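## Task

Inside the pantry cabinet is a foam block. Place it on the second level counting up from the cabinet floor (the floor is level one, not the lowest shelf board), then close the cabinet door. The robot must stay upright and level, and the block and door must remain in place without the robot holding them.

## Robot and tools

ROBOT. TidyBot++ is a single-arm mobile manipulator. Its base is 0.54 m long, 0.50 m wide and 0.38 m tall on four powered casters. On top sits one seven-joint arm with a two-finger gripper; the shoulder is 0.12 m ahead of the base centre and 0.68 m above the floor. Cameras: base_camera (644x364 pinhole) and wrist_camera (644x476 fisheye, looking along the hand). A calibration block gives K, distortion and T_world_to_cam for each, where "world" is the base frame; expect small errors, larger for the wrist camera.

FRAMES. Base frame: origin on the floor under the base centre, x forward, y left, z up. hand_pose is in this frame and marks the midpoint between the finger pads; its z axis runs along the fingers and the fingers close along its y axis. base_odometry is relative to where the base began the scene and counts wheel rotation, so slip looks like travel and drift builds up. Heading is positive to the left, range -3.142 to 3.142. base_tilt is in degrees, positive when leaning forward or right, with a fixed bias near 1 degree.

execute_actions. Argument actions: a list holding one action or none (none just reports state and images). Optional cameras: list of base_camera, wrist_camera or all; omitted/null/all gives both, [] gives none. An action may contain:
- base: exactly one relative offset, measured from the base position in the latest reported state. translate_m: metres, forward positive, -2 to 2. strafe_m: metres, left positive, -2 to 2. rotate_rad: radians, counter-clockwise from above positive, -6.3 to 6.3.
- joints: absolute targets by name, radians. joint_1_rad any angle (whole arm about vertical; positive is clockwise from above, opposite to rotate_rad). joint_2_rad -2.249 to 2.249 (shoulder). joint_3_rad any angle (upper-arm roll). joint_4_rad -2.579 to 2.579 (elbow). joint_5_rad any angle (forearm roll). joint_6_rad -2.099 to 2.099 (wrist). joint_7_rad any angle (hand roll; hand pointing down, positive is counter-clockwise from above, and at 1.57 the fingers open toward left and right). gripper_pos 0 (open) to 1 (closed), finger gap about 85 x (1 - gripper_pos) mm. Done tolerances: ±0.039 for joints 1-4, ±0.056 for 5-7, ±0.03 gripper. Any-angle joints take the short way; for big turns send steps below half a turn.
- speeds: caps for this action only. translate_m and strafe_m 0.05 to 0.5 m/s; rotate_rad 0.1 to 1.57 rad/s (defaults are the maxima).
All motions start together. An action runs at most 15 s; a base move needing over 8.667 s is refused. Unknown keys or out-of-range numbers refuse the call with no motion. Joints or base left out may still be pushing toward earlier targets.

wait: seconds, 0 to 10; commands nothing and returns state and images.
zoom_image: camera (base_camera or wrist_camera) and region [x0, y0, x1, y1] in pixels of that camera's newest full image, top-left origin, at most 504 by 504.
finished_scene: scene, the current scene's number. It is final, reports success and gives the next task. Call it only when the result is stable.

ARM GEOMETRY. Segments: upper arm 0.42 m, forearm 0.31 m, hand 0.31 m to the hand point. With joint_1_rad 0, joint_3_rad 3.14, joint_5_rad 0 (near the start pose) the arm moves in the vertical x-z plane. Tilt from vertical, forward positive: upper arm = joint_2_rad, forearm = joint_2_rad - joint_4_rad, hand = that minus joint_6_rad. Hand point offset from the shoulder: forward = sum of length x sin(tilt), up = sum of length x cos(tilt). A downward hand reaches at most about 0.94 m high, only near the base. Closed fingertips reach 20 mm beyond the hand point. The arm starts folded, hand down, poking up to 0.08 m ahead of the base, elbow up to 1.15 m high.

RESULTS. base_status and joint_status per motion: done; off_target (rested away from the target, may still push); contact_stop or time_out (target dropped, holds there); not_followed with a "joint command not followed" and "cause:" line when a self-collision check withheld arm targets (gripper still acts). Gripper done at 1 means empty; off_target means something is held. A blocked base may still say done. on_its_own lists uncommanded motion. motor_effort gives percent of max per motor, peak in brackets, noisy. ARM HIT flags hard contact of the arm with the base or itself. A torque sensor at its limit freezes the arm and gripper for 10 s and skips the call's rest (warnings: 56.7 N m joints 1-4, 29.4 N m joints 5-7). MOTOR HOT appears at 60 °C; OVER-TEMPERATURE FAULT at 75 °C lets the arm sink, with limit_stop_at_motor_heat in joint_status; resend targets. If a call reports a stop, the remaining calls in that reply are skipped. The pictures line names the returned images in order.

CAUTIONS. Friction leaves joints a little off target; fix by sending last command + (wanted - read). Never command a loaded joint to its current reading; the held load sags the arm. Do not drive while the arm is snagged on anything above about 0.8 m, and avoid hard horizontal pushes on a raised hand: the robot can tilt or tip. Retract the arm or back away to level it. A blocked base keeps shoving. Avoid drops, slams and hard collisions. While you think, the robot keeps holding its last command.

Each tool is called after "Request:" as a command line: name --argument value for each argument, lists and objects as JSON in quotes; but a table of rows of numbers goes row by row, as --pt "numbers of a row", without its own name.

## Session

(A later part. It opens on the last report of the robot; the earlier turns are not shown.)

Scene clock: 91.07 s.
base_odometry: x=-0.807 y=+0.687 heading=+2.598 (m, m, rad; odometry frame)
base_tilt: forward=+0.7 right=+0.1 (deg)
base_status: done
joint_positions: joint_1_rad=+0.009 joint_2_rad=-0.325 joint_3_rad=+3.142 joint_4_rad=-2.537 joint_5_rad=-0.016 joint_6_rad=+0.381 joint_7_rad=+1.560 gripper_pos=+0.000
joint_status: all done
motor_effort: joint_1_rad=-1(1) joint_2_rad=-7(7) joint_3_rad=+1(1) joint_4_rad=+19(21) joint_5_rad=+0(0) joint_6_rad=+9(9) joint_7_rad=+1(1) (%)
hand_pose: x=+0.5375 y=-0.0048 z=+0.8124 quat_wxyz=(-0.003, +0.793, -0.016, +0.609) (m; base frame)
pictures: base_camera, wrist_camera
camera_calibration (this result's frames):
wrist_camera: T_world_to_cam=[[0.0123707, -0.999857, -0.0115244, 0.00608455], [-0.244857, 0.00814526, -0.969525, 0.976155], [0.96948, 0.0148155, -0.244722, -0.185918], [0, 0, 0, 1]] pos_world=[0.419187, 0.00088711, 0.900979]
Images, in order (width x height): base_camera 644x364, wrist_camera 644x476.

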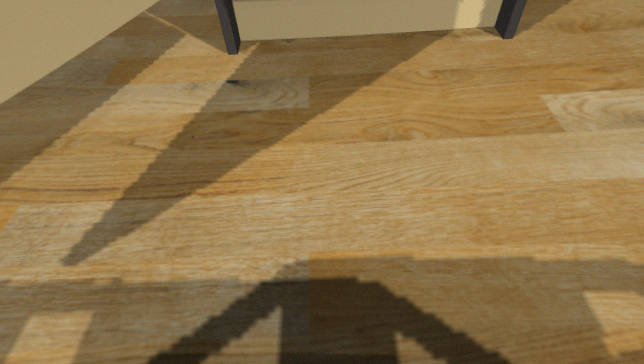

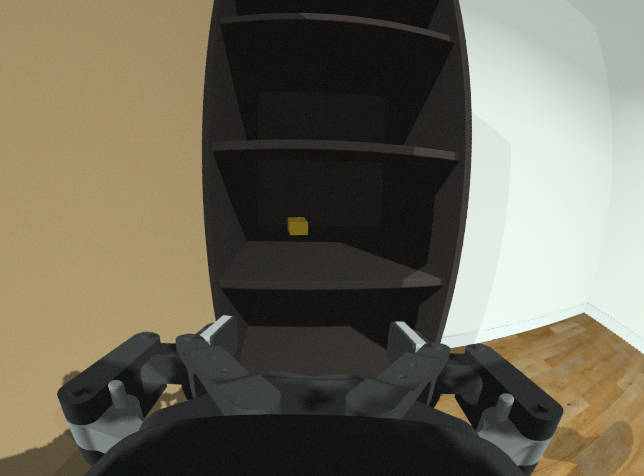

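Request:
execute_actions --actions '[{"base":{"translate_m":-0.15},"joints":{"joint_2_rad":0.8,"joint_4_rad":-1.725,"joint_6_rad":0.955,"joint_1_rad":-0.01}}]' --cameras '[]'

Request:
execute_actions --actions '[{"base":{"translate_m":0.25},"speeds":{"translate_m":0.2},"joints":{"joint_2_rad":0.78}}]'

Scene clock: 98.07 s.
base_odometry: x=-0.679 y=+0.609 heading=+2.598 (m, m, rad; odometry frame)
base_tilt: forward=+0.8 right=+0.1 (deg)
base_status: done
joint_positions: joint_1_rad=+0.009 joint_2_rad=+0.784 joint_3_rad=+3.142 joint_4_rad=-1.748 joint_5_rad=-0.016 joint_6_rad=+0.914 joint_7_rad=+1.560 gripper_pos=+0.000
joint_status: all done
motor_effort: joint_1_rad=-1(1) joint_2_rad=-42(44) joint_3_rad=+0(1) joint_4_rad=+15(21) joint_5_rad=+1(0) joint_6_rad=+9(9) joint_7_rad=+1(1) (%)
hand_pose: x=+0.9069 y=-0.0104 z=+0.7074 quat_wxyz=(+0.001, +0.724, -0.015, +0.690) (m; base frame)
pictures: none
No camera images: the call's "cameras" was empty. Leave "cameras" out to get every camera's image.

Scene clock: 100.10 s.
base_odometry: x=-0.893 y=+0.739 heading=+2.598 (m, m, rad; odometry frame)
base_tilt: forward=+0.8 right=+0.1 (deg)
base_status: done
joint_positions: joint_1_rad=+0.007 joint_2_rad=+0.782 joint_3_rad=+3.142 joint_4_rad=-1.743 joint_5_rad=-0.016 joint_6_rad=+0.917 joint_7_rad=+1.560 gripper_pos=+0.000
joint_status: all done
motor_effort: joint_1_rad=-1(1) joint_2_rad=-42(46) joint_3_rad=+0(0) joint_4_rad=+16(18) joint_5_rad=+0(0) joint_6_rad=+9(10) joint_7_rad=+1(1) (%)
hand_pose: x=+0.9084 y=-0.0087 z=+0.7125 quat_wxyz=(+0.000, +0.720, -0.015, +0.694) (m; base frame)
pictures: base_camera, wrist_camera
camera_calibration (this result's frames):
wrist_camera: T_world_to_cam=[[0.00998382, -0.99995, -0.0000319564, -0.00962716], [-0.0241684, -0.000209356, -0.999708, 0.791152], [0.999658, 0.00998167, -0.0241693, -0.754467], [0, 0, 0, 1]] pos_world=[0.773426, -0.0019302, 0.772686]
Images, in order (width x height): base_camera 644x364, wrist_camera 644x476.

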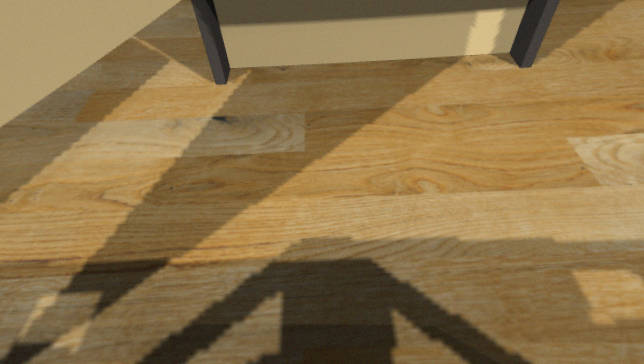

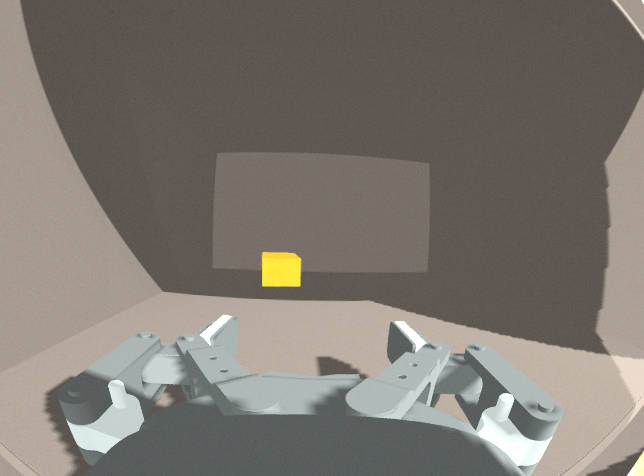

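Request:
execute_actions --actions '[{"base":{"strafe_m":0.04}}]' --cameras '[]'

Request:
execute_actions --actions '[{"base":{"translate_m":0.17},"speeds":{"translate_m":0.15}}]'

Scene clock: 105.07 s.
base_odometry: x=-0.914 y=+0.704 heading=+2.597 (m, m, rad; odometry frame)
base_tilt: forward=+0.8 right=+0.1 (deg)
base_status: done
joint_positions: joint_1_rad=-0.009 joint_2_rad=+0.782 joint_3_rad=+3.142 joint_4_rad=-1.743 joint_5_rad=-0.016 joint_6_rad=+0.917 joint_7_rad=+1.560 gripper_pos=+0.000
joint_status: not commanded
motor_effort: joint_1_rad=+0(6) joint_2_rad=-42(43) joint_3_rad=+0(2) joint_4_rad=+16(16) joint_5_rad=+1(1) joint_6_rad=+9(9) joint_7_rad=+1(1) (%)
hand_pose: x=+0.9084 y=+0.0042 z=+0.7126 quat_wxyz=(-0.005, +0.720, -0.009, +0.694) (m; base frame)
pictures: none
No camera images: the call's "cameras" was empty. Leave "cameras" out to get every camera's image.

Scene clock: 106.87 s.
base_odometry: x=-1.059 y=+0.792 heading=+2.598 (m, m, rad; odometry frame)
base_tilt: forward=+0.8 right=+0.1 (deg)
base_status: done
joint_positions: joint_1_rad=-0.009 joint_2_rad=+0.781 joint_3_rad=+3.142 joint_4_rad=-1.740 joint_5_rad=-0.016 joint_6_rad=+0.918 joint_7_rad=+1.560 gripper_pos=+0.000
joint_status: not commanded
motor_effort: joint_1_rad=-1(3) joint_2_rad=-42(45) joint_3_rad=+0(0) joint_4_rad=+16(18) joint_5_rad=+0(0) joint_6_rad=+9(10) joint_7_rad=+1(1) (%)
hand_pose: x=+0.9090 y=+0.0042 z=+0.7143 quat_wxyz=(-0.006, +0.719, -0.009, +0.695) (m; base frame)
pictures: base_camera, wrist_camera
camera_calibration (this result's frames):
wrist_camera: T_world_to_cam=[[0.0263195, -0.999654, -0.0000454017, -0.01157], [-0.0200872, -0.00048346, -0.999798, 0.789309], [0.999452, 0.0263151, -0.0200929, -0.758018], [0, 0, 0, 1]] pos_world=[0.773762, 0.00876294, 0.773918]
Images, in order (width x height): base_camera 644x364, wrist_camera 644x476.

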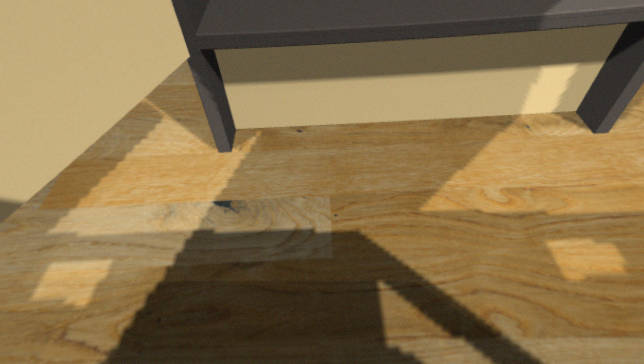

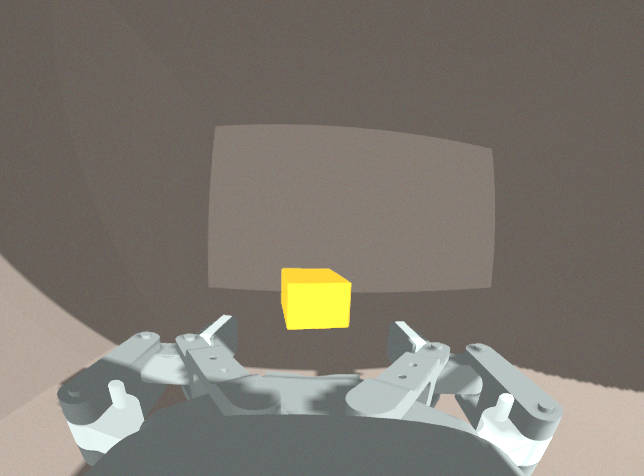

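Request:
execute_actions --actions '[{"base":{"translate_m":0.15},"speeds":{"translate_m":0.1}}]' --cameras '["wrist_camera"]'

Request:
execute_actions --actions '[{"joints":{"gripper_pos":1}}]' --cameras '["wrist_camera"]'

Scene clock: 113.37 s.
base_odometry: x=-1.185 y=+0.869 heading=+2.594 (m, m, rad; odometry frame)
base_tilt: forward=+0.8 right=+0.1 (deg)
base_status: translate_m time_out (by the wheels' count: +0.147 of +0.150)
joint_positions: joint_1_rad=-0.011 joint_2_rad=+0.782 joint_3_rad=+3.142 joint_4_rad=-1.740 joint_5_rad=-0.016 joint_6_rad=+0.919 joint_7_rad=+1.560 gripper_pos=+0.000
joint_status: not commanded
motor_effort: joint_1_rad=-1(3) joint_2_rad=-43(46) joint_3_rad=+0(2) joint_4_rad=+16(17) joint_5_rad=-1(1) joint_6_rad=+10(10) joint_7_rad=+1(1) (%)
hand_pose: x=+0.9091 y=+0.0061 z=+0.7145 quat_wxyz=(-0.006, +0.718, -0.008, +0.696) (m; base frame)
pictures: wrist_camera
camera_calibration (this result's frames):
wrist_camera: T_world_to_cam=[[0.0287973, -0.999585, -0.000290186, -0.0116986], [-0.0194316, -0.000269559, -0.999811, 0.788949], [0.999396, 0.0287975, -0.0194313, -0.758587], [0, 0, 0, 1]] pos_world=[0.773797, 0.0103643, 0.774056]
Images, in order (width x height): wrist_camera 644x476.

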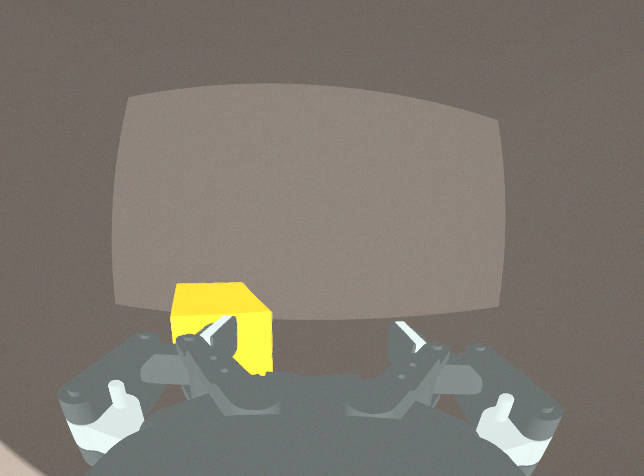

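not run: a stop came earlier in this reply.

Request:
execute_actions --actions '[{"base":{"translate_m":-0.11},"speeds":{"translate_m":0.15}}]' --cameras '[]'

Request:
execute_actions --actions '[{"joints":{"joint_1_rad":-0.09,"joint_2_rad":0.80,"joint_4_rad":-1.65,"joint_6_rad":0.92}}]'

Scene clock: 117.10 s.
base_odometry: x=-1.091 y=+0.812 heading=+2.595 (m, m, rad; odometry frame)
base_tilt: forward=+0.8 right=+0.1 (deg)
base_status: done
joint_positions: joint_1_rad=-0.011 joint_2_rad=+0.782 joint_3_rad=+3.142 joint_4_rad=-1.739 joint_5_rad=-0.016 joint_6_rad=+0.919 joint_7_rad=+1.560 gripper_pos=+0.000
joint_status: not commanded
motor_effort: joint_1_rad=-1(4) joint_2_rad=-42(46) joint_3_rad=+0(2) joint_4_rad=+16(17) joint_5_rad=+0(1) joint_6_rad=+9(10) joint_7_rad=+1(1) (%)
hand_pose: x=+0.9093 y=+0.0061 z=+0.7150 quat_wxyz=(-0.006, +0.718, -0.008, +0.696) (m; base frame)
pictures: none
No camera images: the call's "cameras" was empty. Leave "cameras" out to get every camera's image.

Scene clock: 118.03 s.
base_odometry: x=-1.091 y=+0.812 heading=+2.595 (m, m, rad; odometry frame)
base_tilt: forward=+0.7 right=+0.1 (deg)
base_status: not commanded
joint_positions: joint_1_rad=-0.083 joint_2_rad=+0.782 joint_3_rad=+3.141 joint_4_rad=-1.664 joint_5_rad=-0.016 joint_6_rad=+0.919 joint_7_rad=+1.560 gripper_pos=+0.000
joint_status: all done
motor_effort: joint_1_rad=+0(1) joint_2_rad=-43(43) joint_3_rad=+0(1) joint_4_rad=+17(17) joint_5_rad=+1(0) joint_6_rad=+10(9) joint_7_rad=+1(1) (%)
hand_pose: x=+0.9253 y=+0.0648 z=+0.7520 quat_wxyz=(-0.033, +0.692, +0.017, +0.721) (m; base frame)
pictures: base_camera, wrist_camera
camera_calibration (this result's frames):
wrist_camera: T_world_to_cam=[[0.100995, -0.994887, 0.000618952, -0.0213033], [0.0552187, 0.00498427, -0.998462, 0.75626], [0.993353, 0.100873, 0.0554397, -0.831096], [0, 0, 0, 1]] pos_world=[0.785964, 0.0588717, 0.801186]
Images, in order (width x height): base_camera 644x364, wrist_camera 644x476.

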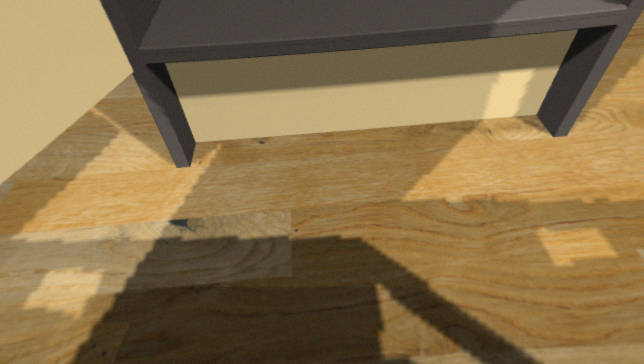

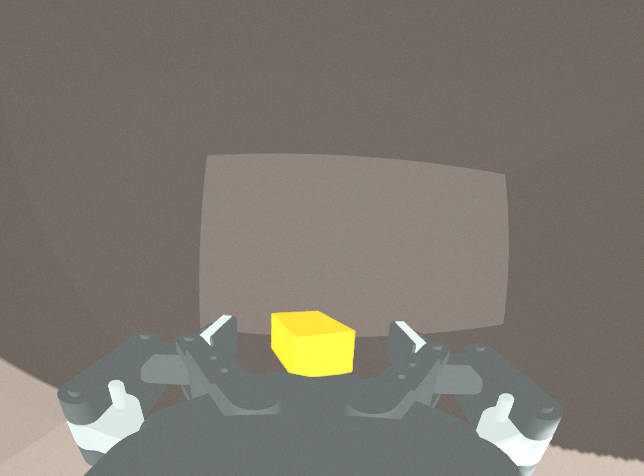

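Request:
execute_actions --actions '[{"joints":{"joint_2_rad":0.85,"joint_6_rad":0.97}}]' --cameras '[]'

Request:
execute_actions --actions '[{"base":{"translate_m":0.08},"speeds":{"translate_m":0.08}}]' --cameras '["wrist_camera"]'

Scene clock: 120.33 s.
base_odometry: x=-1.091 y=+0.812 heading=+2.595 (m, m, rad; odometry frame)
base_tilt: forward=+0.7 right=+0.1 (deg)
base_status: not commanded
joint_positions: joint_1_rad=-0.083 joint_2_rad=+0.828 joint_3_rad=+3.141 joint_4_rad=-1.664 joint_5_rad=-0.016 joint_6_rad=+0.933 joint_7_rad=+1.560 gripper_pos=+0.000
joint_status: all done
motor_effort: joint_1_rad=-1(1) joint_2_rad=-42(46) joint_3_rad=+0(0) joint_4_rad=+15(17) joint_5_rad=+0(1) joint_6_rad=+9(10) joint_7_rad=+1(1) (%)
hand_pose: x=+0.9278 y=+0.0650 z=+0.7196 quat_wxyz=(-0.033, +0.703, +0.017, +0.710) (m; base frame)
pictures: none
No camera images: the call's "cameras" was empty. Leave "cameras" out to get every camera's image.

Scene clock: 121.83 s.
base_odometry: x=-1.159 y=+0.854 heading=+2.595 (m, m, rad; odometry frame)
base_tilt: forward=+0.8 right=+0.1 (deg)
base_status: done
joint_positions: joint_1_rad=-0.083 joint_2_rad=+0.829 joint_3_rad=+3.141 joint_4_rad=-1.662 joint_5_rad=-0.016 joint_6_rad=+0.935 joint_7_rad=+1.560 gripper_pos=+0.000
joint_status: not commanded
motor_effort: joint_1_rad=+0(4) joint_2_rad=-42(45) joint_3_rad=+0(1) joint_4_rad=+15(18) joint_5_rad=+0(1) joint_6_rad=+9(9) joint_7_rad=+1(1) (%)
hand_pose: x=+0.9283 y=+0.0650 z=+0.7200 quat_wxyz=(-0.033, +0.702, +0.017, +0.711) (m; base frame)
pictures: wrist_camera
camera_calibration (this result's frames):
wrist_camera: T_world_to_cam=[[0.100898, -0.994897, 0.000307334, -0.0210267], [0.0266883, 0.0023978, -0.999641, 0.751733], [0.994539, 0.10087, 0.026794, -0.812787], [0, 0, 0, 1]] pos_world=[0.790407, 0.0592637, 0.773248]
Images, in order (width x height): wrist_camera 644x476.

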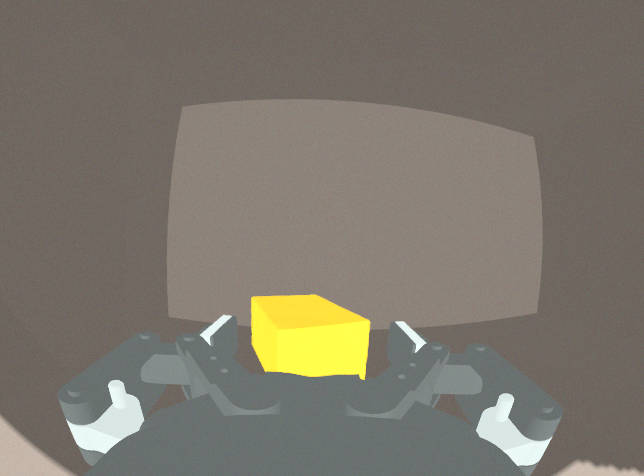

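Request:
execute_actions --actions '[{"joints":{"gripper_pos":1}}]' --cameras '["wrist_camera"]'

Scene clock: 123.50 s.
base_odometry: x=-1.159 y=+0.854 heading=+2.595 (m, m, rad; odometry frame)
base_tilt: forward=+0.8 right=+0.1 (deg)
base_status: not commanded
joint_positions: joint_1_rad=-0.083 joint_2_rad=+0.829 joint_3_rad=+3.141 joint_4_rad=-1.662 joint_5_rad=-0.016 joint_6_rad=+0.935 joint_7_rad=+1.560 gripper_pos=+0.999
joint_status: all done
motor_effort: joint_1_rad=-1(0) joint_2_rad=-42(42) joint_3_rad=+0(0) joint_4_rad=+15(16) joint_5_rad=+0(0) joint_6_rad=+9(9) joint_7_rad=+1(1) (%)
hand_pose: x=+0.9283 y=+0.0650 z=+0.7200 quat_wxyz=(-0.033, +0.702, +0.017, +0.711) (m; base frame)
pictures: wrist_camera
camera_calibration (this result's frames):
wrist_camera: T_world_to_cam=[[0.100898, -0.994897, 0.000307398, -0.0210267], [0.0266882, 0.00239772, -0.999641, 0.751733], [0.994539, 0.10087, 0.0267939, -0.812787], [0, 0, 0, 1]] pos_world=[0.790407, 0.0592636, 0.773248]
Images, in order (width x height): wrist_camera 644x476.

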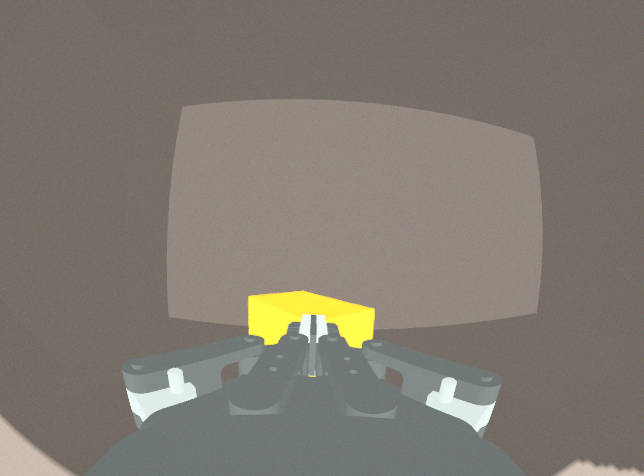

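Request:
execute_actions --actions '[{"joints":{"gripper_pos":0}}]' --cameras '[]'

Request:
execute_actions --actions '[{"joints":{"joint_2_rad":0.92,"joint_4_rad":-1.46,"joint_6_rad":0.83}}]' --cameras '["wrist_camera"]'

Request:
execute_actions --actions '[{"joints":{"gripper_pos":1}}]' --cameras '["wrist_camera"]'

Scene clock: 126.40 s.
base_odometry: x=-1.159 y=+0.854 heading=+2.595 (m, m, rad; odometry frame)
base_tilt: forward=+0.8 right=+0.1 (deg)
base_status: not commanded
joint_positions: joint_1_rad=-0.083 joint_2_rad=+0.829 joint_3_rad=+3.141 joint_4_rad=-1.662 joint_5_rad=-0.016 joint_6_rad=+0.935 joint_7_rad=+1.560 gripper_pos=+0.000
joint_status: all done
motor_effort: joint_1_rad=-1(2) joint_2_rad=-42(42) joint_3_rad=+0(0) joint_4_rad=+15(16) joint_5_rad=+0(0) joint_6_rad=+8(9) joint_7_rad=+1(1) (%)
hand_pose: x=+0.9283 y=+0.0650 z=+0.7200 quat_wxyz=(-0.033, +0.702, +0.017, +0.711) (m; base frame)
pictures: none
No camera images: the call's "cameras" was empty. Leave "cameras" out to get every camera's image.

Scene clock: 127.57 s.
base_odometry: x=-1.159 y=+0.854 heading=+2.595 (m, m, rad; odometry frame)
base_tilt: forward=+0.8 right=+0.1 (deg)
base_status: not commanded
joint_positions: joint_1_rad=-0.083 joint_2_rad=+0.895 joint_3_rad=+3.141 joint_4_rad=-1.480 joint_5_rad=-0.016 joint_6_rad=+0.870 joint_7_rad=+1.560 gripper_pos=+0.000
joint_status: all done
motor_effort: joint_1_rad=-1(1) joint_2_rad=-47(46) joint_3_rad=+0(0) joint_4_rad=+18(18) joint_5_rad=+0(1) joint_6_rad=+9(10) joint_7_rad=+1(1) (%)
hand_pose: x=+0.9731 y=+0.0690 z=+0.7390 quat_wxyz=(-0.034, +0.683, +0.016, +0.729) (m; base frame)
pictures: wrist_camera
camera_calibration (this result's frames):
wrist_camera: T_world_to_cam=[[0.101532, -0.994832, 0.000410385, -0.0223343], [0.0780986, 0.00755944, -0.996917, 0.717104], [0.991762, 0.101251, 0.0784626, -0.893805], [0, 0, 0, 1]] pos_world=[0.832705, 0.0628587, 0.785032]
Images, in order (width x height): wrist_camera 644x476.

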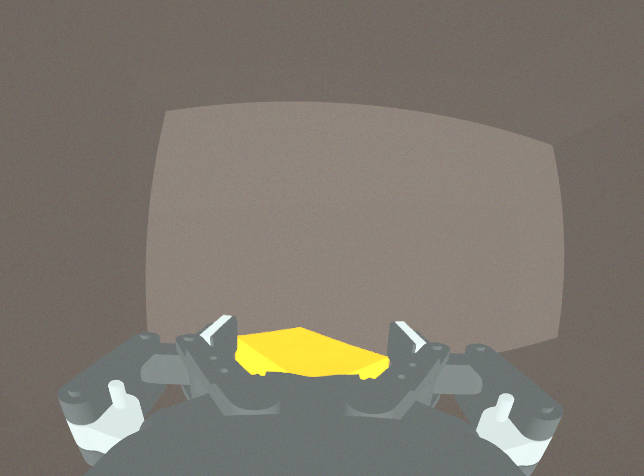

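Scene clock: 128.67 s.
base_odometry: x=-1.159 y=+0.854 heading=+2.595 (m, m, rad; odometry frame)
base_tilt: forward=+0.8 right=+0.1 (deg)
base_status: not commanded
joint_positions: joint_1_rad=-0.083 joint_2_rad=+0.895 joint_3_rad=+3.141 joint_4_rad=-1.480 joint_5_rad=-0.016 joint_6_rad=+0.870 joint_7_rad=+1.560 gripper_pos=+0.999
joint_status: all done
motor_effort: joint_1_rad=-1(0) joint_2_rad=-47(47) joint_3_rad=+0(0) joint_4_rad=+18(18) joint_5_rad=+0(0) joint_6_rad=+9(9) joint_7_rad=+1(1) (%)
hand_pose: x=+0.9731 y=+0.0690 z=+0.7390 quat_wxyz=(-0.034, +0.683, +0.016, +0.729) (m; base frame)
pictures: wrist_camera
camera_calibration (this result's frames):
wrist_camera: T_world_to_cam=[[0.101532, -0.994832, 0.000410479, -0.0223344], [0.0780986, 0.00755934, -0.996917, 0.717104], [0.991762, 0.101251, 0.0784625, -0.893805], [0, 0, 0, 1]] pos_world=[0.832705, 0.0628587, 0.785032]
Images, in order (width x height): wrist_camera 644x476.

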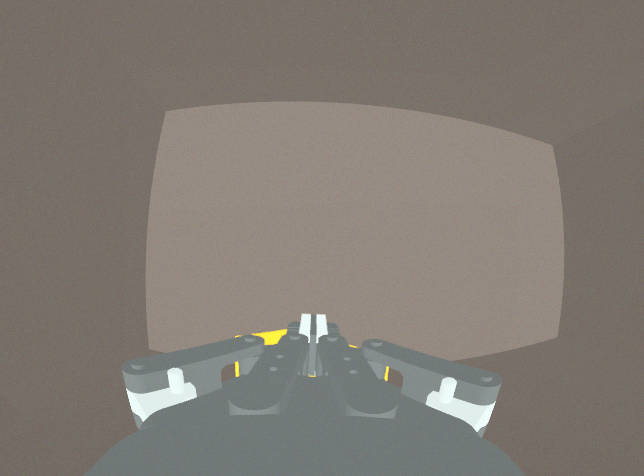

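Too high. Open, lower.

Request:
execute_actions --actions '[{"joints":{"gripper_pos":0}}]' --cameras '[]'

Request:
execute_actions --actions '[{"joints":{"joint_2_rad":0.96,"joint_6_rad":0.76}}]' --cameras '["wrist_camera"]'

Request:
execute_actions --actions '[{"joints":{"gripper_pos":1}}]' --cameras '["wrist_camera"]'

Scene clock: 131.17 s.
base_odometry: x=-1.159 y=+0.854 heading=+2.595 (m, m, rad; odometry frame)
base_tilt: forward=+0.8 right=+0.1 (deg)
base_status: not commanded
joint_positions: joint_1_rad=-0.083 joint_2_rad=+0.895 joint_3_rad=+3.141 joint_4_rad=-1.480 joint_5_rad=-0.016 joint_6_rad=+0.870 joint_7_rad=+1.560 gripper_pos=+0.000
joint_status: all done
motor_effort: joint_1_rad=-1(1) joint_2_rad=-47(47) joint_3_rad=+0(0) joint_4_rad=+18(18) joint_5_rad=+0(0) joint_6_rad=+9(9) joint_7_rad=+1(1) (%)
hand_pose: x=+0.9731 y=+0.0690 z=+0.7390 quat_wxyz=(-0.034, +0.683, +0.016, +0.729) (m; base frame)
pictures: none
No camera images: the call's "cameras" was empty. Leave "cameras" out to get every camera's image.

Scene clock: 131.87 s.
base_odometry: x=-1.159 y=+0.854 heading=+2.595 (m, m, rad; odometry frame)
base_tilt: forward=+0.8 right=+0.1 (deg)
base_status: not commanded
joint_positions: joint_1_rad=-0.083 joint_2_rad=+0.904 joint_3_rad=+3.141 joint_4_rad=-1.467 joint_5_rad=-0.016 joint_6_rad=+0.806 joint_7_rad=+1.560 gripper_pos=+0.000
joint_status: joint_2_rad off_target (ended at +0.904, target +0.960); the others done
motor_effort: joint_1_rad=-1(2) joint_2_rad=-40(47) joint_3_rad=+0(1) joint_4_rad=+14(18) joint_5_rad=+0(0) joint_6_rad=+7(10) joint_7_rad=+1(1) (%)
hand_pose: x=+0.9771 y=+0.0695 z=+0.7186 quat_wxyz=(-0.034, +0.705, +0.017, +0.709) (m; base frame)
pictures: wrist_camera
camera_calibration (this result's frames):
wrist_camera: T_world_to_cam=[[0.102239, -0.994759, -0.00143959, -0.0215445], [0.0190321, 0.00340298, -0.999813, 0.756546], [0.994578, 0.102192, 0.0192803, -0.856521], [0, 0, 0, 1]] pos_world=[0.83968, 0.0635237, 0.772888]
Images, in order (width x height): wrist_camera 644x476.

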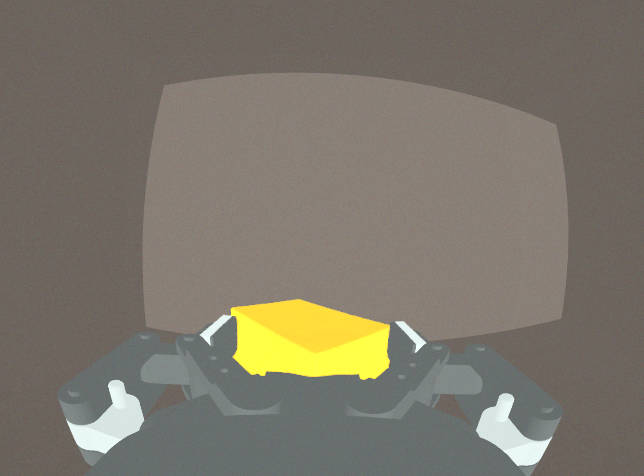

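Scene clock: 132.97 s.
base_odometry: x=-1.159 y=+0.854 heading=+2.594 (m, m, rad; odometry frame)
base_tilt: forward=+0.7 right=+0.1 (deg)
base_status: not commanded
joint_positions: joint_1_rad=-0.081 joint_2_rad=+0.893 joint_3_rad=+3.141 joint_4_rad=-1.487 joint_5_rad=-0.016 joint_6_rad=+0.806 joint_7_rad=+1.560 gripper_pos=+0.546
joint_status: gripper_pos off_target (ended at +0.546, target +1.000)
motor_effort: joint_1_rad=-4(6) joint_2_rad=-32(42) joint_3_rad=-1(3) joint_4_rad=+23(25) joint_5_rad=+1(2) joint_6_rad=+2(8) joint_7_rad=+1(1) (%)
hand_pose: x=+0.9724 y=+0.0669 z=+0.7178 quat_wxyz=(-0.032, +0.708, +0.016, +0.706) (m; base frame)
pictures: wrist_camera
camera_calibration (this result's frames):
wrist_camera: T_world_to_cam=[[0.099686, -0.995018, -0.00156347, -0.0210498], [0.0104258, 0.00261572, -0.999942, 0.764286], [0.994964, 0.099664, 0.0106346, -0.845554], [0, 0, 0, 1]] pos_world=[0.835426, 0.0613272, 0.773201]
Images, in order (width x height): wrist_camera 644x476.

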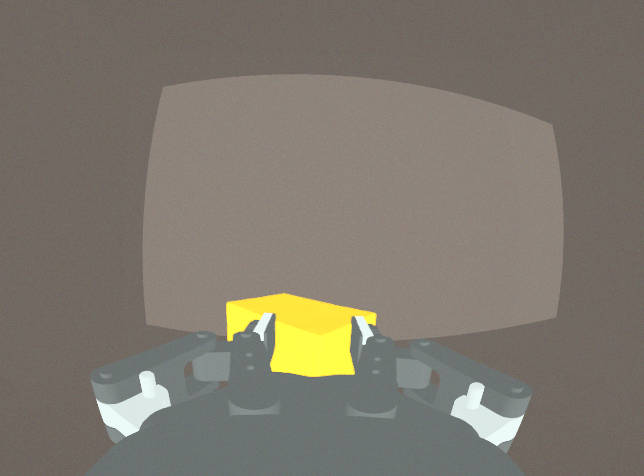

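Request:
execute_actions --actions '[{"joints":{"joint_2_rad":0.87}}]' --cameras '[]'

Request:
execute_actions --actions '[{"base":{"translate_m":-0.5},"speeds":{"translate_m":0.2}}]'

Scene clock: 134.90 s.
base_odometry: x=-1.159 y=+0.854 heading=+2.595 (m, m, rad; odometry frame)
base_tilt: forward=+0.7 right=+0.1 (deg)
base_status: not commanded
joint_positions: joint_1_rad=-0.081 joint_2_rad=+0.886 joint_3_rad=+3.141 joint_4_rad=-1.488 joint_5_rad=-0.016 joint_6_rad=+0.804 joint_7_rad=+1.560 gripper_pos=+0.552
joint_status: all done
motor_effort: joint_1_rad=-2(5) joint_2_rad=-45(45) joint_3_rad=+0(2) joint_4_rad=+27(27) joint_5_rad=+0(1) joint_6_rad=+9(9) joint_7_rad=+1(1) (%)
hand_pose: x=+0.9718 y=+0.0669 z=+0.7215 quat_wxyz=(-0.032, +0.707, +0.016, +0.706) (m; base frame)
pictures: none
No camera images: the call's "cameras" was empty. Leave "cameras" out to get every camera's image.

Scene clock: 138.17 s.
base_odometry: x=-0.732 y=+0.594 heading=+2.595 (m, m, rad; odometry frame)
base_tilt: forward=+0.8 right=+0.1 (deg)
base_status: done
joint_positions: joint_1_rad=-0.083 joint_2_rad=+0.878 joint_3_rad=+3.144 joint_4_rad=-1.459 joint_5_rad=-0.016 joint_6_rad=+0.798 joint_7_rad=+1.560 gripper_pos=+0.999
joint_status: not commanded
on_its_own: gripper_pos moved +0.446 to your old target +1.000
motor_effort: joint_1_rad=+0(7) joint_2_rad=-47(51) joint_3_rad=+0(3) joint_4_rad=+19(30) joint_5_rad=+1(3) joint_6_rad=+9(10) joint_7_rad=+1(1) (%)
hand_pose: x=+0.9777 y=+0.0673 z=+0.7422 quat_wxyz=(-0.032, +0.696, +0.017, +0.717) (m; base frame)
pictures: base_camera, wrist_camera
camera_calibration (this result's frames):
wrist_camera: T_world_to_cam=[[0.0995773, -0.995029, 0.00140904, -0.0232447], [0.0442439, 0.00301301, -0.999016, 0.754895], [0.994046, 0.0995416, 0.044324, -0.87519], [0, 0, 0, 1]] pos_world=[0.838894, 0.0617142, 0.792977]
Images, in order (width x height): base_camera 644x364, wrist_camera 644x476.

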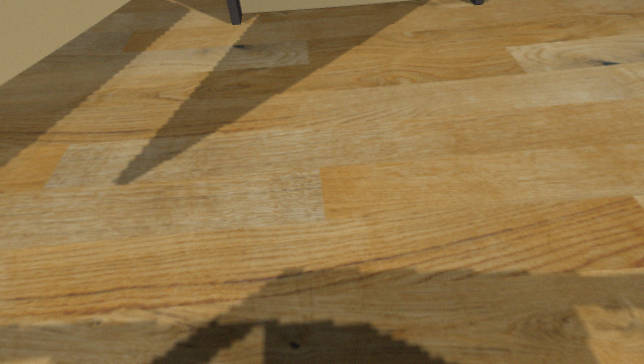

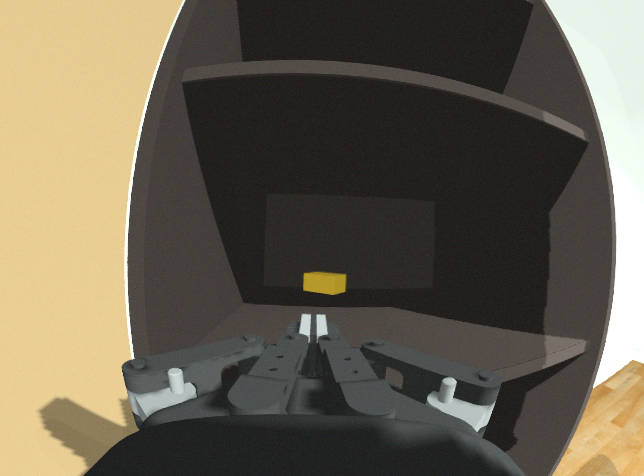

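Request:
execute_actions --actions '[{"joints":{"gripper_pos":0,"joint_2_rad":0.915,"joint_4_rad":-1.30,"joint_6_rad":0.45,"joint_1_rad":-0.045}}]' --cameras '[]'

Request:
execute_actions --actions '[{"base":{"translate_m":0.42},"speeds":{"translate_m":0.25}}]' --cameras '["wrist_camera"]'

Scene clock: 141.93 s.
base_odometry: x=-0.732 y=+0.594 heading=+2.595 (m, m, rad; odometry frame)
base_tilt: forward=+0.8 right=+0.1 (deg)
base_status: not commanded
joint_positions: joint_1_rad=-0.062 joint_2_rad=+0.889 joint_3_rad=+3.144 joint_4_rad=-1.320 joint_5_rad=-0.016 joint_6_rad=+0.487 joint_7_rad=+1.560 gripper_pos=+0.000
joint_status: all done
motor_effort: joint_1_rad=-1(1) joint_2_rad=-49(48) joint_3_rad=+0(0) joint_4_rad=+20(20) joint_5_rad=+0(0) joint_6_rad=+9(9) joint_7_rad=+1(1) (%)
hand_pose: x=+1.0045 y=+0.0526 z=+0.7134 quat_wxyz=(-0.024, +0.758, +0.011, +0.652) (m; base frame)
pictures: none
No camera images: the call's "cameras" was empty. Leave "cameras" out to get every camera's image.

Scene clock: 144.53 s.
base_odometry: x=-1.091 y=+0.812 heading=+2.596 (m, m, rad; odometry frame)
base_tilt: forward=+0.8 right=+0.1 (deg)
base_status: done
joint_positions: joint_1_rad=-0.059 joint_2_rad=+0.894 joint_3_rad=+3.144 joint_4_rad=-1.317 joint_5_rad=-0.016 joint_6_rad=+0.487 joint_7_rad=+1.560 gripper_pos=+0.000
joint_status: not commanded
motor_effort: joint_1_rad=-1(4) joint_2_rad=-48(51) joint_3_rad=+0(1) joint_4_rad=+20(21) joint_5_rad=+1(1) joint_6_rad=+9(9) joint_7_rad=+1(1) (%)
hand_pose: x=+1.0055 y=+0.0499 z=+0.7103 quat_wxyz=(-0.023, +0.759, +0.010, +0.651) (m; base frame)
pictures: wrist_camera
camera_calibration (this result's frames):
wrist_camera: T_world_to_cam=[[0.0793106, -0.996834, -0.00563532, -0.0178344], [-0.139083, -0.00546763, -0.990266, 0.90036], [0.9871, 0.0793223, -0.139077, -0.761426], [0, 0, 0, 1]] pos_world=[0.878243, 0.047543, 0.785599]
Images, in order (width x height): wrist_camera 644x476.

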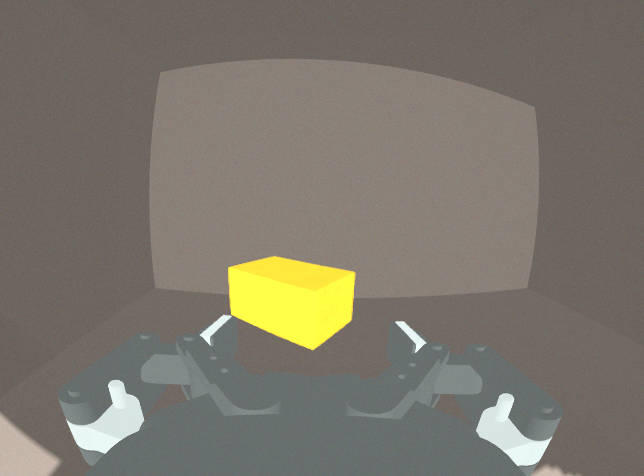

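Request:
execute_actions --actions '[{"joints":{"joint_1_rad":-0.095}}]' --cameras '[]'

Request:
execute_actions --actions '[{"base":{"translate_m":0.085},"speeds":{"translate_m":0.08}}]' --cameras '["wrist_camera"]'

Request:
execute_actions --actions '[{"joints":{"gripper_pos":1}}]' --cameras '["wrist_camera"]'

Scene clock: 146.60 s.
base_odometry: x=-1.091 y=+0.812 heading=+2.596 (m, m, rad; odometry frame)
base_tilt: forward=+0.8 right=+0.1 (deg)
base_status: not commanded
joint_positions: joint_1_rad=-0.084 joint_2_rad=+0.894 joint_3_rad=+3.144 joint_4_rad=-1.317 joint_5_rad=-0.016 joint_6_rad=+0.487 joint_7_rad=+1.560 gripper_pos=+0.000
joint_status: all done
motor_effort: joint_1_rad=-1(4) joint_2_rad=-49(49) joint_3_rad=+0(1) joint_4_rad=+20(20) joint_5_rad=+0(0) joint_6_rad=+9(9) joint_7_rad=+1(1) (%)
hand_pose: x=+1.0040 y=+0.0717 z=+0.7103 quat_wxyz=(-0.031, +0.759, +0.020, +0.650) (m; base frame)
pictures: none
No camera images: the call's "cameras" was empty. Leave "cameras" out to get every camera's image.

Scene clock: 149.07 s.
base_odometry: x=-1.163 y=+0.855 heading=+2.597 (m, m, rad; odometry frame)
base_tilt: forward=+0.7 right=+0.1 (deg)
base_status: done
joint_positions: joint_1_rad=-0.085 joint_2_rad=+0.875 joint_3_rad=+3.143 joint_4_rad=-1.346 joint_5_rad=-0.016 joint_6_rad=+0.484 joint_7_rad=+1.560 gripper_pos=+0.000
joint_status: not commanded
motor_effort: joint_1_rad=-2(3) joint_2_rad=-41(51) joint_3_rad=+0(3) joint_4_rad=+29(37) joint_5_rad=+0(2) joint_6_rad=+9(10) joint_7_rad=+1(1) (%)
hand_pose: x=+0.9961 y=+0.0732 z=+0.7097 quat_wxyz=(-0.032, +0.763, +0.020, +0.645) (m; base frame)
pictures: wrist_camera
camera_calibration (this result's frames):
wrist_camera: T_world_to_cam=[[0.10614, -0.994326, -0.00702522, -0.019832], [-0.152707, -0.00931862, -0.988228, 0.910985], [0.982555, 0.105963, -0.152829, -0.741768], [0, 0, 0, 1]] pos_world=[0.870046, 0.0673698, 0.786757]
Images, in order (width x height): wrist_camera 644x476.

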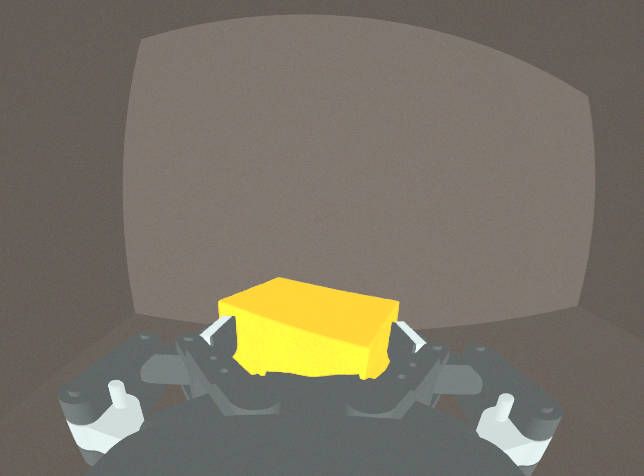

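Scene clock: 150.17 s.
base_odometry: x=-1.163 y=+0.855 heading=+2.597 (m, m, rad; odometry frame)
base_tilt: forward=+0.7 right=+0.1 (deg)
base_status: not commanded
joint_positions: joint_1_rad=-0.085 joint_2_rad=+0.842 joint_3_rad=+3.143 joint_4_rad=-1.394 joint_5_rad=-0.016 joint_6_rad=+0.479 joint_7_rad=+1.560 gripper_pos=+0.285
joint_status: gripper_pos off_target (ended at +0.285, target +1.000)
motor_effort: joint_1_rad=-2(5) joint_2_rad=-32(40) joint_3_rad=+0(1) joint_4_rad=+38(41) joint_5_rad=+0(2) joint_6_rad=+11(11) joint_7_rad=+0(0) (%)
hand_pose: x=+0.9831 y=+0.0722 z=+0.7101 quat_wxyz=(-0.032, +0.770, +0.021, +0.637) (m; base frame)
pictures: wrist_camera
camera_calibration (this result's frames):
wrist_camera: T_world_to_cam=[[0.106108, -0.994326, -0.00756148, -0.0190426], [-0.172445, -0.0109119, -0.984959, 0.926582], [0.979287, 0.105816, -0.172624, -0.711536], [0, 0, 0, 1]] pos_world=[0.858603, 0.0664678, 0.789673]
Images, in order (width x height): wrist_camera 644x476.

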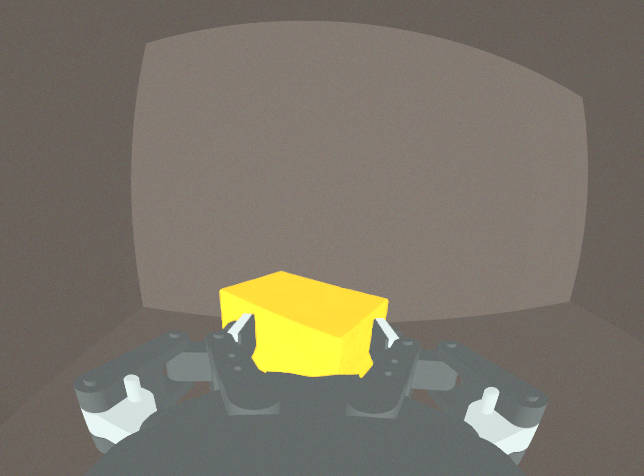

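Request:
execute_actions --actions '[{"base":{"translate_m":-0.1},"speeds":{"translate_m":0.06},"joints":{"joint_2_rad":0.83,"joint_4_rad":-1.39}}]' --cameras '["wrist_camera"]'

Scene clock: 153.30 s.
base_odometry: x=-1.077 y=+0.803 heading=+2.597 (m, m, rad; odometry frame)
base_tilt: forward=+0.8 right=+0.1 (deg)
base_status: done
joint_positions: joint_1_rad=-0.091 joint_2_rad=+0.830 joint_3_rad=+3.145 joint_4_rad=-1.394 joint_5_rad=-0.016 joint_6_rad=+0.478 joint_7_rad=+1.560 gripper_pos=+0.999
joint_status: all done
on_its_own: gripper_pos moved +0.714 to your old target +1.000
motor_effort: joint_1_rad=-1(9) joint_2_rad=-46(49) joint_3_rad=+0(4) joint_4_rad=+19(36) joint_5_rad=-1(2) joint_6_rad=+9(11) joint_7_rad=+1(0) (%)
hand_pose: x=+0.9822 y=+0.0763 z=+0.7204 quat_wxyz=(-0.033, +0.766, +0.023, +0.642) (m; base frame)
pictures: wrist_camera
camera_calibration (this result's frames):
wrist_camera: T_world_to_cam=[[0.110921, -0.993811, -0.00603528, -0.0206536], [-0.161115, -0.0119892, -0.986863, 0.926945], [0.980683, 0.110436, -0.161448, -0.719127], [0, 0, 0, 1]] pos_world=[0.856871, 0.0700049, 0.798541]
Images, in order (width x height): wrist_camera 644x476.

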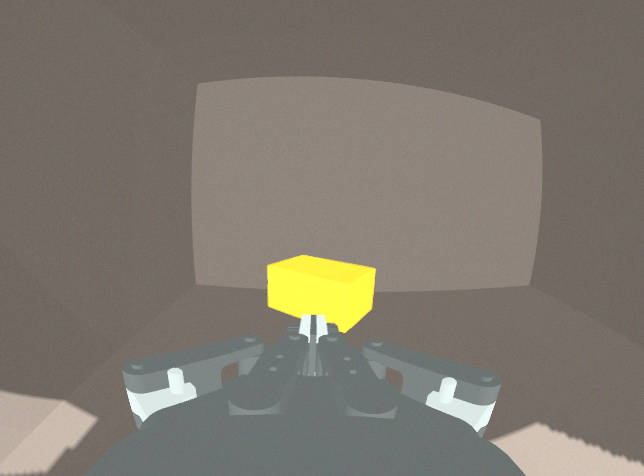

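Request:
execute_actions --actions '[{"joints":{"joint_1_rad":0.02,"joint_2_rad":0.87,"joint_4_rad":-1.36}}]' --cameras '[]'

Request:
execute_actions --actions '[{"base":{"translate_m":0.075},"speeds":{"translate_m":0.08}}]' --cameras '["wrist_camera"]'

Request:
execute_actions --actions '[{"joints":{"joint_1_rad":-0.10}}]' --cameras '["wrist_camera"]'

Scene clock: 157.00 s.
base_odometry: x=-1.077 y=+0.803 heading=+2.597 (m, m, rad; odometry frame)
base_tilt: forward=+0.8 right=+0.1 (deg)
base_status: not commanded
joint_positions: joint_1_rad=+0.020 joint_2_rad=+0.847 joint_3_rad=+3.144 joint_4_rad=-1.381 joint_5_rad=-0.016 joint_6_rad=+0.478 joint_7_rad=+1.560 gripper_pos=+0.999
joint_status: all done
motor_effort: joint_1_rad=-1(5) joint_2_rad=-48(48) joint_3_rad=+0(2) joint_4_rad=+20(20) joint_5_rad=+0(1) joint_6_rad=+9(9) joint_7_rad=+1(1) (%)
hand_pose: x=+0.9892 y=-0.0200 z=+0.7132 quat_wxyz=(+0.002, +0.767, -0.020, +0.641) (m; base frame)
pictures: none
No camera images: the call's "cameras" was empty. Leave "cameras" out to get every camera's image.

Scene clock: 158.47 s.
base_odometry: x=-1.142 y=+0.842 heading=+2.597 (m, m, rad; odometry frame)
base_tilt: forward=+0.8 right=+0.1 (deg)
base_status: done
joint_positions: joint_1_rad=+0.020 joint_2_rad=+0.849 joint_3_rad=+3.144 joint_4_rad=-1.379 joint_5_rad=-0.016 joint_6_rad=+0.478 joint_7_rad=+1.560 gripper_pos=+0.999
joint_status: not commanded
motor_effort: joint_1_rad=-1(2) joint_2_rad=-47(49) joint_3_rad=+0(1) joint_4_rad=+20(21) joint_5_rad=+0(0) joint_6_rad=+9(10) joint_7_rad=+1(1) (%)
hand_pose: x=+0.9898 y=-0.0200 z=+0.7123 quat_wxyz=(+0.002, +0.767, -0.020, +0.641) (m; base frame)
pictures: wrist_camera
camera_calibration (this result's frames):
wrist_camera: T_world_to_cam=[[0.0000617879, -0.999976, -0.0069109, -0.00699811], [-0.165257, 0.00680566, -0.986227, 0.923021], [0.986251, 0.00120301, -0.165252, -0.722167], [0, 0, 0, 1]] pos_world=[0.864773, -0.0124109, 0.79092]
Images, in order (width x height): wrist_camera 644x476.

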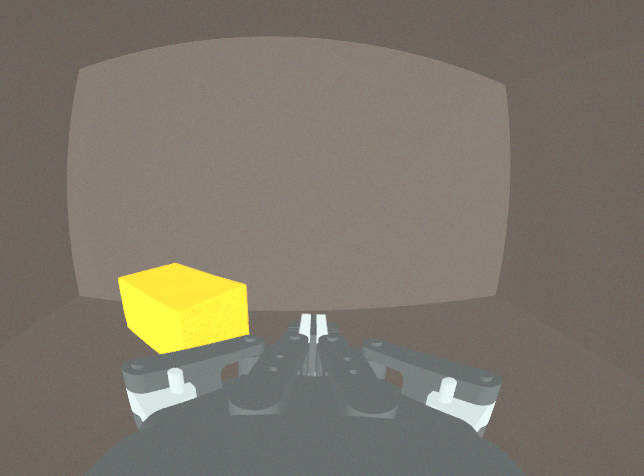

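Scene clock: 160.17 s.
base_odometry: x=-1.141 y=+0.842 heading=+2.597 (m, m, rad; odometry frame)
base_tilt: forward=+0.8 right=+0.1 (deg)
base_status: not commanded
joint_positions: joint_1_rad=-0.062 joint_2_rad=+0.852 joint_3_rad=+3.160 joint_4_rad=-1.378 joint_5_rad=-0.016 joint_6_rad=+0.478 joint_7_rad=+1.560 gripper_pos=+0.999
joint_status: all done
motor_effort: joint_1_rad=-10(15) joint_2_rad=-47(50) joint_3_rad=-4(8) joint_4_rad=+23(30) joint_5_rad=+2(6) joint_6_rad=+10(11) joint_7_rad=+1(1) (%)
hand_pose: x=+0.9895 y=+0.0425 z=+0.7105 quat_wxyz=(-0.016, +0.768, +0.011, +0.640) (m; base frame)
pictures: wrist_camera
camera_calibration (this result's frames):
wrist_camera: T_world_to_cam=[[0.0713389, -0.997438, 0.00528552, -0.0238088], [-0.166446, -0.0171289, -0.985902, 0.922747], [0.983467, 0.0694534, -0.167241, -0.720956], [0, 0, 0, 1]] pos_world=[0.864322, 0.0421307, 0.78929]
Images, in order (width x height): wrist_camera 644x476.

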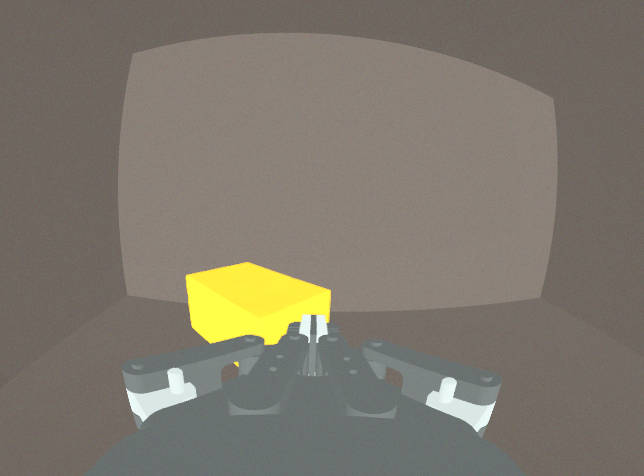

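Request:
execute_actions --actions '[{"joints":{"joint_1_rad":-0.03,"joint_2_rad":0.80}}]' --cameras '[]'

Request:
execute_actions --actions '[{"joints":{"joint_1_rad":-0.12,"joint_2_rad":0.83,"joint_4_rad":-1.27,"joint_6_rad":0.45}}]' --cameras '["wrist_camera"]'

Scene clock: 163.73 s.
base_odometry: x=-1.141 y=+0.842 heading=+2.597 (m, m, rad; odometry frame)
base_tilt: forward=+0.8 right=+0.1 (deg)
base_status: not commanded
joint_positions: joint_1_rad=-0.052 joint_2_rad=+0.817 joint_3_rad=+3.149 joint_4_rad=-1.377 joint_5_rad=-0.016 joint_6_rad=+0.478 joint_7_rad=+1.560 gripper_pos=+0.999
joint_status: all done
motor_effort: joint_1_rad=+0(8) joint_2_rad=-47(50) joint_3_rad=+0(3) joint_4_rad=+20(23) joint_5_rad=+1(2) joint_6_rad=+9(10) joint_7_rad=+1(1) (%)
hand_pose: x=+0.9882 y=+0.0399 z=+0.7412 quat_wxyz=(-0.019, +0.756, +0.007, +0.654) (m; base frame)
pictures: none
No camera images: the call's "cameras" was empty. Leave "cameras" out to get every camera's image.

Scene clock: 164.73 s.
base_odometry: x=-1.141 y=+0.842 heading=+2.597 (m, m, rad; odometry frame)
base_tilt: forward=+0.8 right=+0.1 (deg)
base_status: not commanded
joint_positions: joint_1_rad=-0.114 joint_2_rad=+0.818 joint_3_rad=+3.146 joint_4_rad=-1.283 joint_5_rad=-0.016 joint_6_rad=+0.478 joint_7_rad=+1.560 gripper_pos=+0.999
joint_status: all done
motor_effort: joint_1_rad=-1(2) joint_2_rad=-48(49) joint_3_rad=+0(1) joint_4_rad=+21(21) joint_5_rad=+0(0) joint_6_rad=+9(10) joint_7_rad=+1(1) (%)
hand_pose: x=+1.0027 y=+0.0979 z=+0.7943 quat_wxyz=(-0.043, +0.725, +0.029, +0.687) (m; base frame)
pictures: wrist_camera
camera_calibration (this result's frames):
wrist_camera: T_world_to_cam=[[0.133539, -0.99104, -0.00250208, -0.026712], [-0.0391943, -0.00275854, -0.999228, 0.890132], [0.990268, 0.133534, -0.0392115, -0.838635], [0, 0, 0, 1]] pos_world=[0.868929, 0.0879692, 0.856494]
Images, in order (width x height): wrist_camera 644x476.

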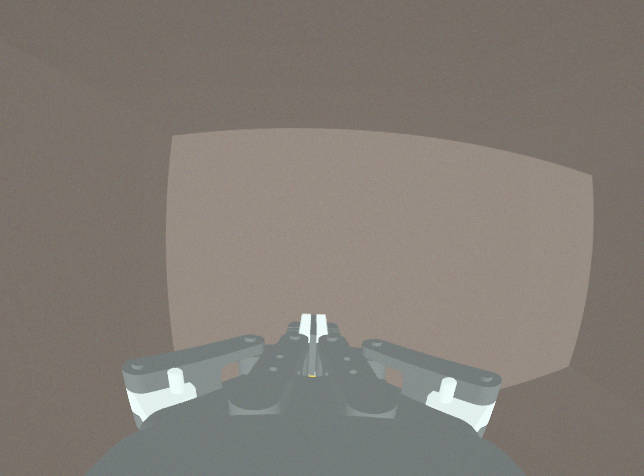

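Request:
execute_actions --actions '[{"joints":{"joint_6_rad":0.24}}]' --cameras '[]'

Request:
execute_actions --actions '[{"base":{"translate_m":-0.1},"speeds":{"translate_m":0.06}}]' --cameras '[]'

Request:
execute_actions --actions '[{"joints":{"joint_6_rad":0.5}}]' --cameras '[]'

Request:
execute_actions --actions '[{"base":{"translate_m":-0.12},"joints":{"gripper_pos":0,"joint_2_rad":0.91,"joint_6_rad":0.45}}]' --cameras '["wrist_camera"]'

Scene clock: 167.90 s.
base_odometry: x=-1.141 y=+0.842 heading=+2.597 (m, m, rad; odometry frame)
base_tilt: forward=+0.8 right=+0.1 (deg)
base_status: not commanded
joint_positions: joint_1_rad=-0.114 joint_2_rad=+0.819 joint_3_rad=+3.146 joint_4_rad=-1.272 joint_5_rad=-0.016 joint_6_rad=+0.282 joint_7_rad=+1.560 gripper_pos=+0.999
joint_status: all done
motor_effort: joint_1_rad=-1(2) joint_2_rad=-46(50) joint_3_rad=+0(2) joint_4_rad=+20(22) joint_5_rad=+0(0) joint_6_rad=+9(10) joint_7_rad=+1(1) (%)
hand_pose: x=+0.9961 y=+0.0983 z=+0.7395 quat_wxyz=(-0.040, +0.785, +0.033, +0.617) (m; base frame)
pictures: none
No camera images: the call's "cameras" was empty. Leave "cameras" out to get every camera's image.

Scene clock: 170.03 s.
base_odometry: x=-1.056 y=+0.791 heading=+2.597 (m, m, rad; odometry frame)
base_tilt: forward=+0.8 right=+0.1 (deg)
base_status: done
joint_positions: joint_1_rad=-0.114 joint_2_rad=+0.819 joint_3_rad=+3.146 joint_4_rad=-1.271 joint_5_rad=-0.016 joint_6_rad=+0.280 joint_7_rad=+1.560 gripper_pos=+0.999
joint_status: not commanded
motor_effort: joint_1_rad=-1(0) joint_2_rad=-48(49) joint_3_rad=+0(0) joint_4_rad=+21(22) joint_5_rad=+0(1) joint_6_rad=+9(10) joint_7_rad=+1(1) (%)
hand_pose: x=+0.9964 y=+0.0983 z=+0.7398 quat_wxyz=(-0.040, +0.785, +0.033, +0.617) (m; base frame)
pictures: none
No camera images: the call's "cameras" was empty. Leave "cameras" out to get every camera's image.

Scene clock: 170.77 s.
base_odometry: x=-1.056 y=+0.791 heading=+2.597 (m, m, rad; odometry frame)
base_tilt: forward=+0.8 right=+0.1 (deg)
base_status: not commanded
joint_positions: joint_1_rad=-0.114 joint_2_rad=+0.821 joint_3_rad=+3.146 joint_4_rad=-1.269 joint_5_rad=-0.016 joint_6_rad=+0.477 joint_7_rad=+1.560 gripper_pos=+0.999
joint_status: all done
motor_effort: joint_1_rad=-1(1) joint_2_rad=-48(52) joint_3_rad=+0(0) joint_4_rad=+21(23) joint_5_rad=+0(0) joint_6_rad=+9(10) joint_7_rad=+1(1) (%)
hand_pose: x=+1.0054 y=+0.0986 z=+0.7992 quat_wxyz=(-0.044, +0.721, +0.029, +0.691) (m; base frame)
pictures: none
No camera images: the call's "cameras" was empty. Leave "cameras" out to get every camera's image.

Scene clock: 172.13 s.
base_odometry: x=-0.953 y=+0.728 heading=+2.597 (m, m, rad; odometry frame)
base_tilt: forward=+0.8 right=+0.1 (deg)
base_status: done
joint_positions: joint_1_rad=-0.114 joint_2_rad=+0.901 joint_3_rad=+3.146 joint_4_rad=-1.271 joint_5_rad=-0.016 joint_6_rad=+0.477 joint_7_rad=+1.560 gripper_pos=+0.000
joint_status: all done
motor_effort: joint_1_rad=+0(3) joint_2_rad=-49(52) joint_3_rad=+0(1) joint_4_rad=+20(23) joint_5_rad=+0(1) joint_6_rad=+9(10) joint_7_rad=+1(1) (%)
hand_pose: x=+1.0115 y=+0.0993 z=+0.7263 quat_wxyz=(-0.041, +0.749, +0.031, +0.661) (m; base frame)
pictures: wrist_camera
camera_calibration (this result's frames):
wrist_camera: T_world_to_cam=[[0.13371, -0.991013, -0.00393943, -0.0258523], [-0.110676, -0.0109823, -0.993796, 0.891709], [0.984821, 0.133317, -0.11115, -0.79242], [0, 0, 0, 1]] pos_world=[0.88254, 0.0898158, 0.797997]
Images, in order (width x height): wrist_camera 644x476.

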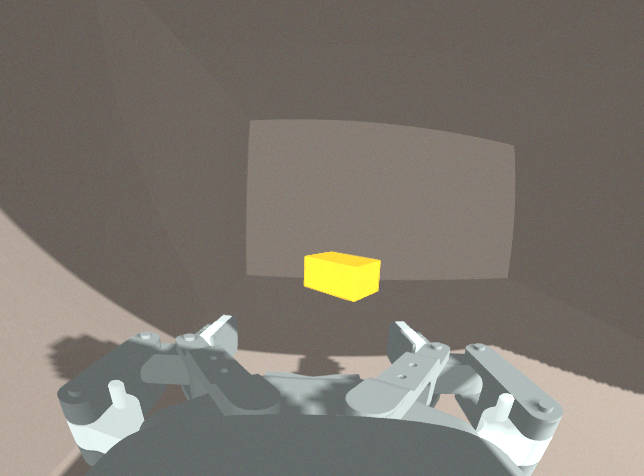

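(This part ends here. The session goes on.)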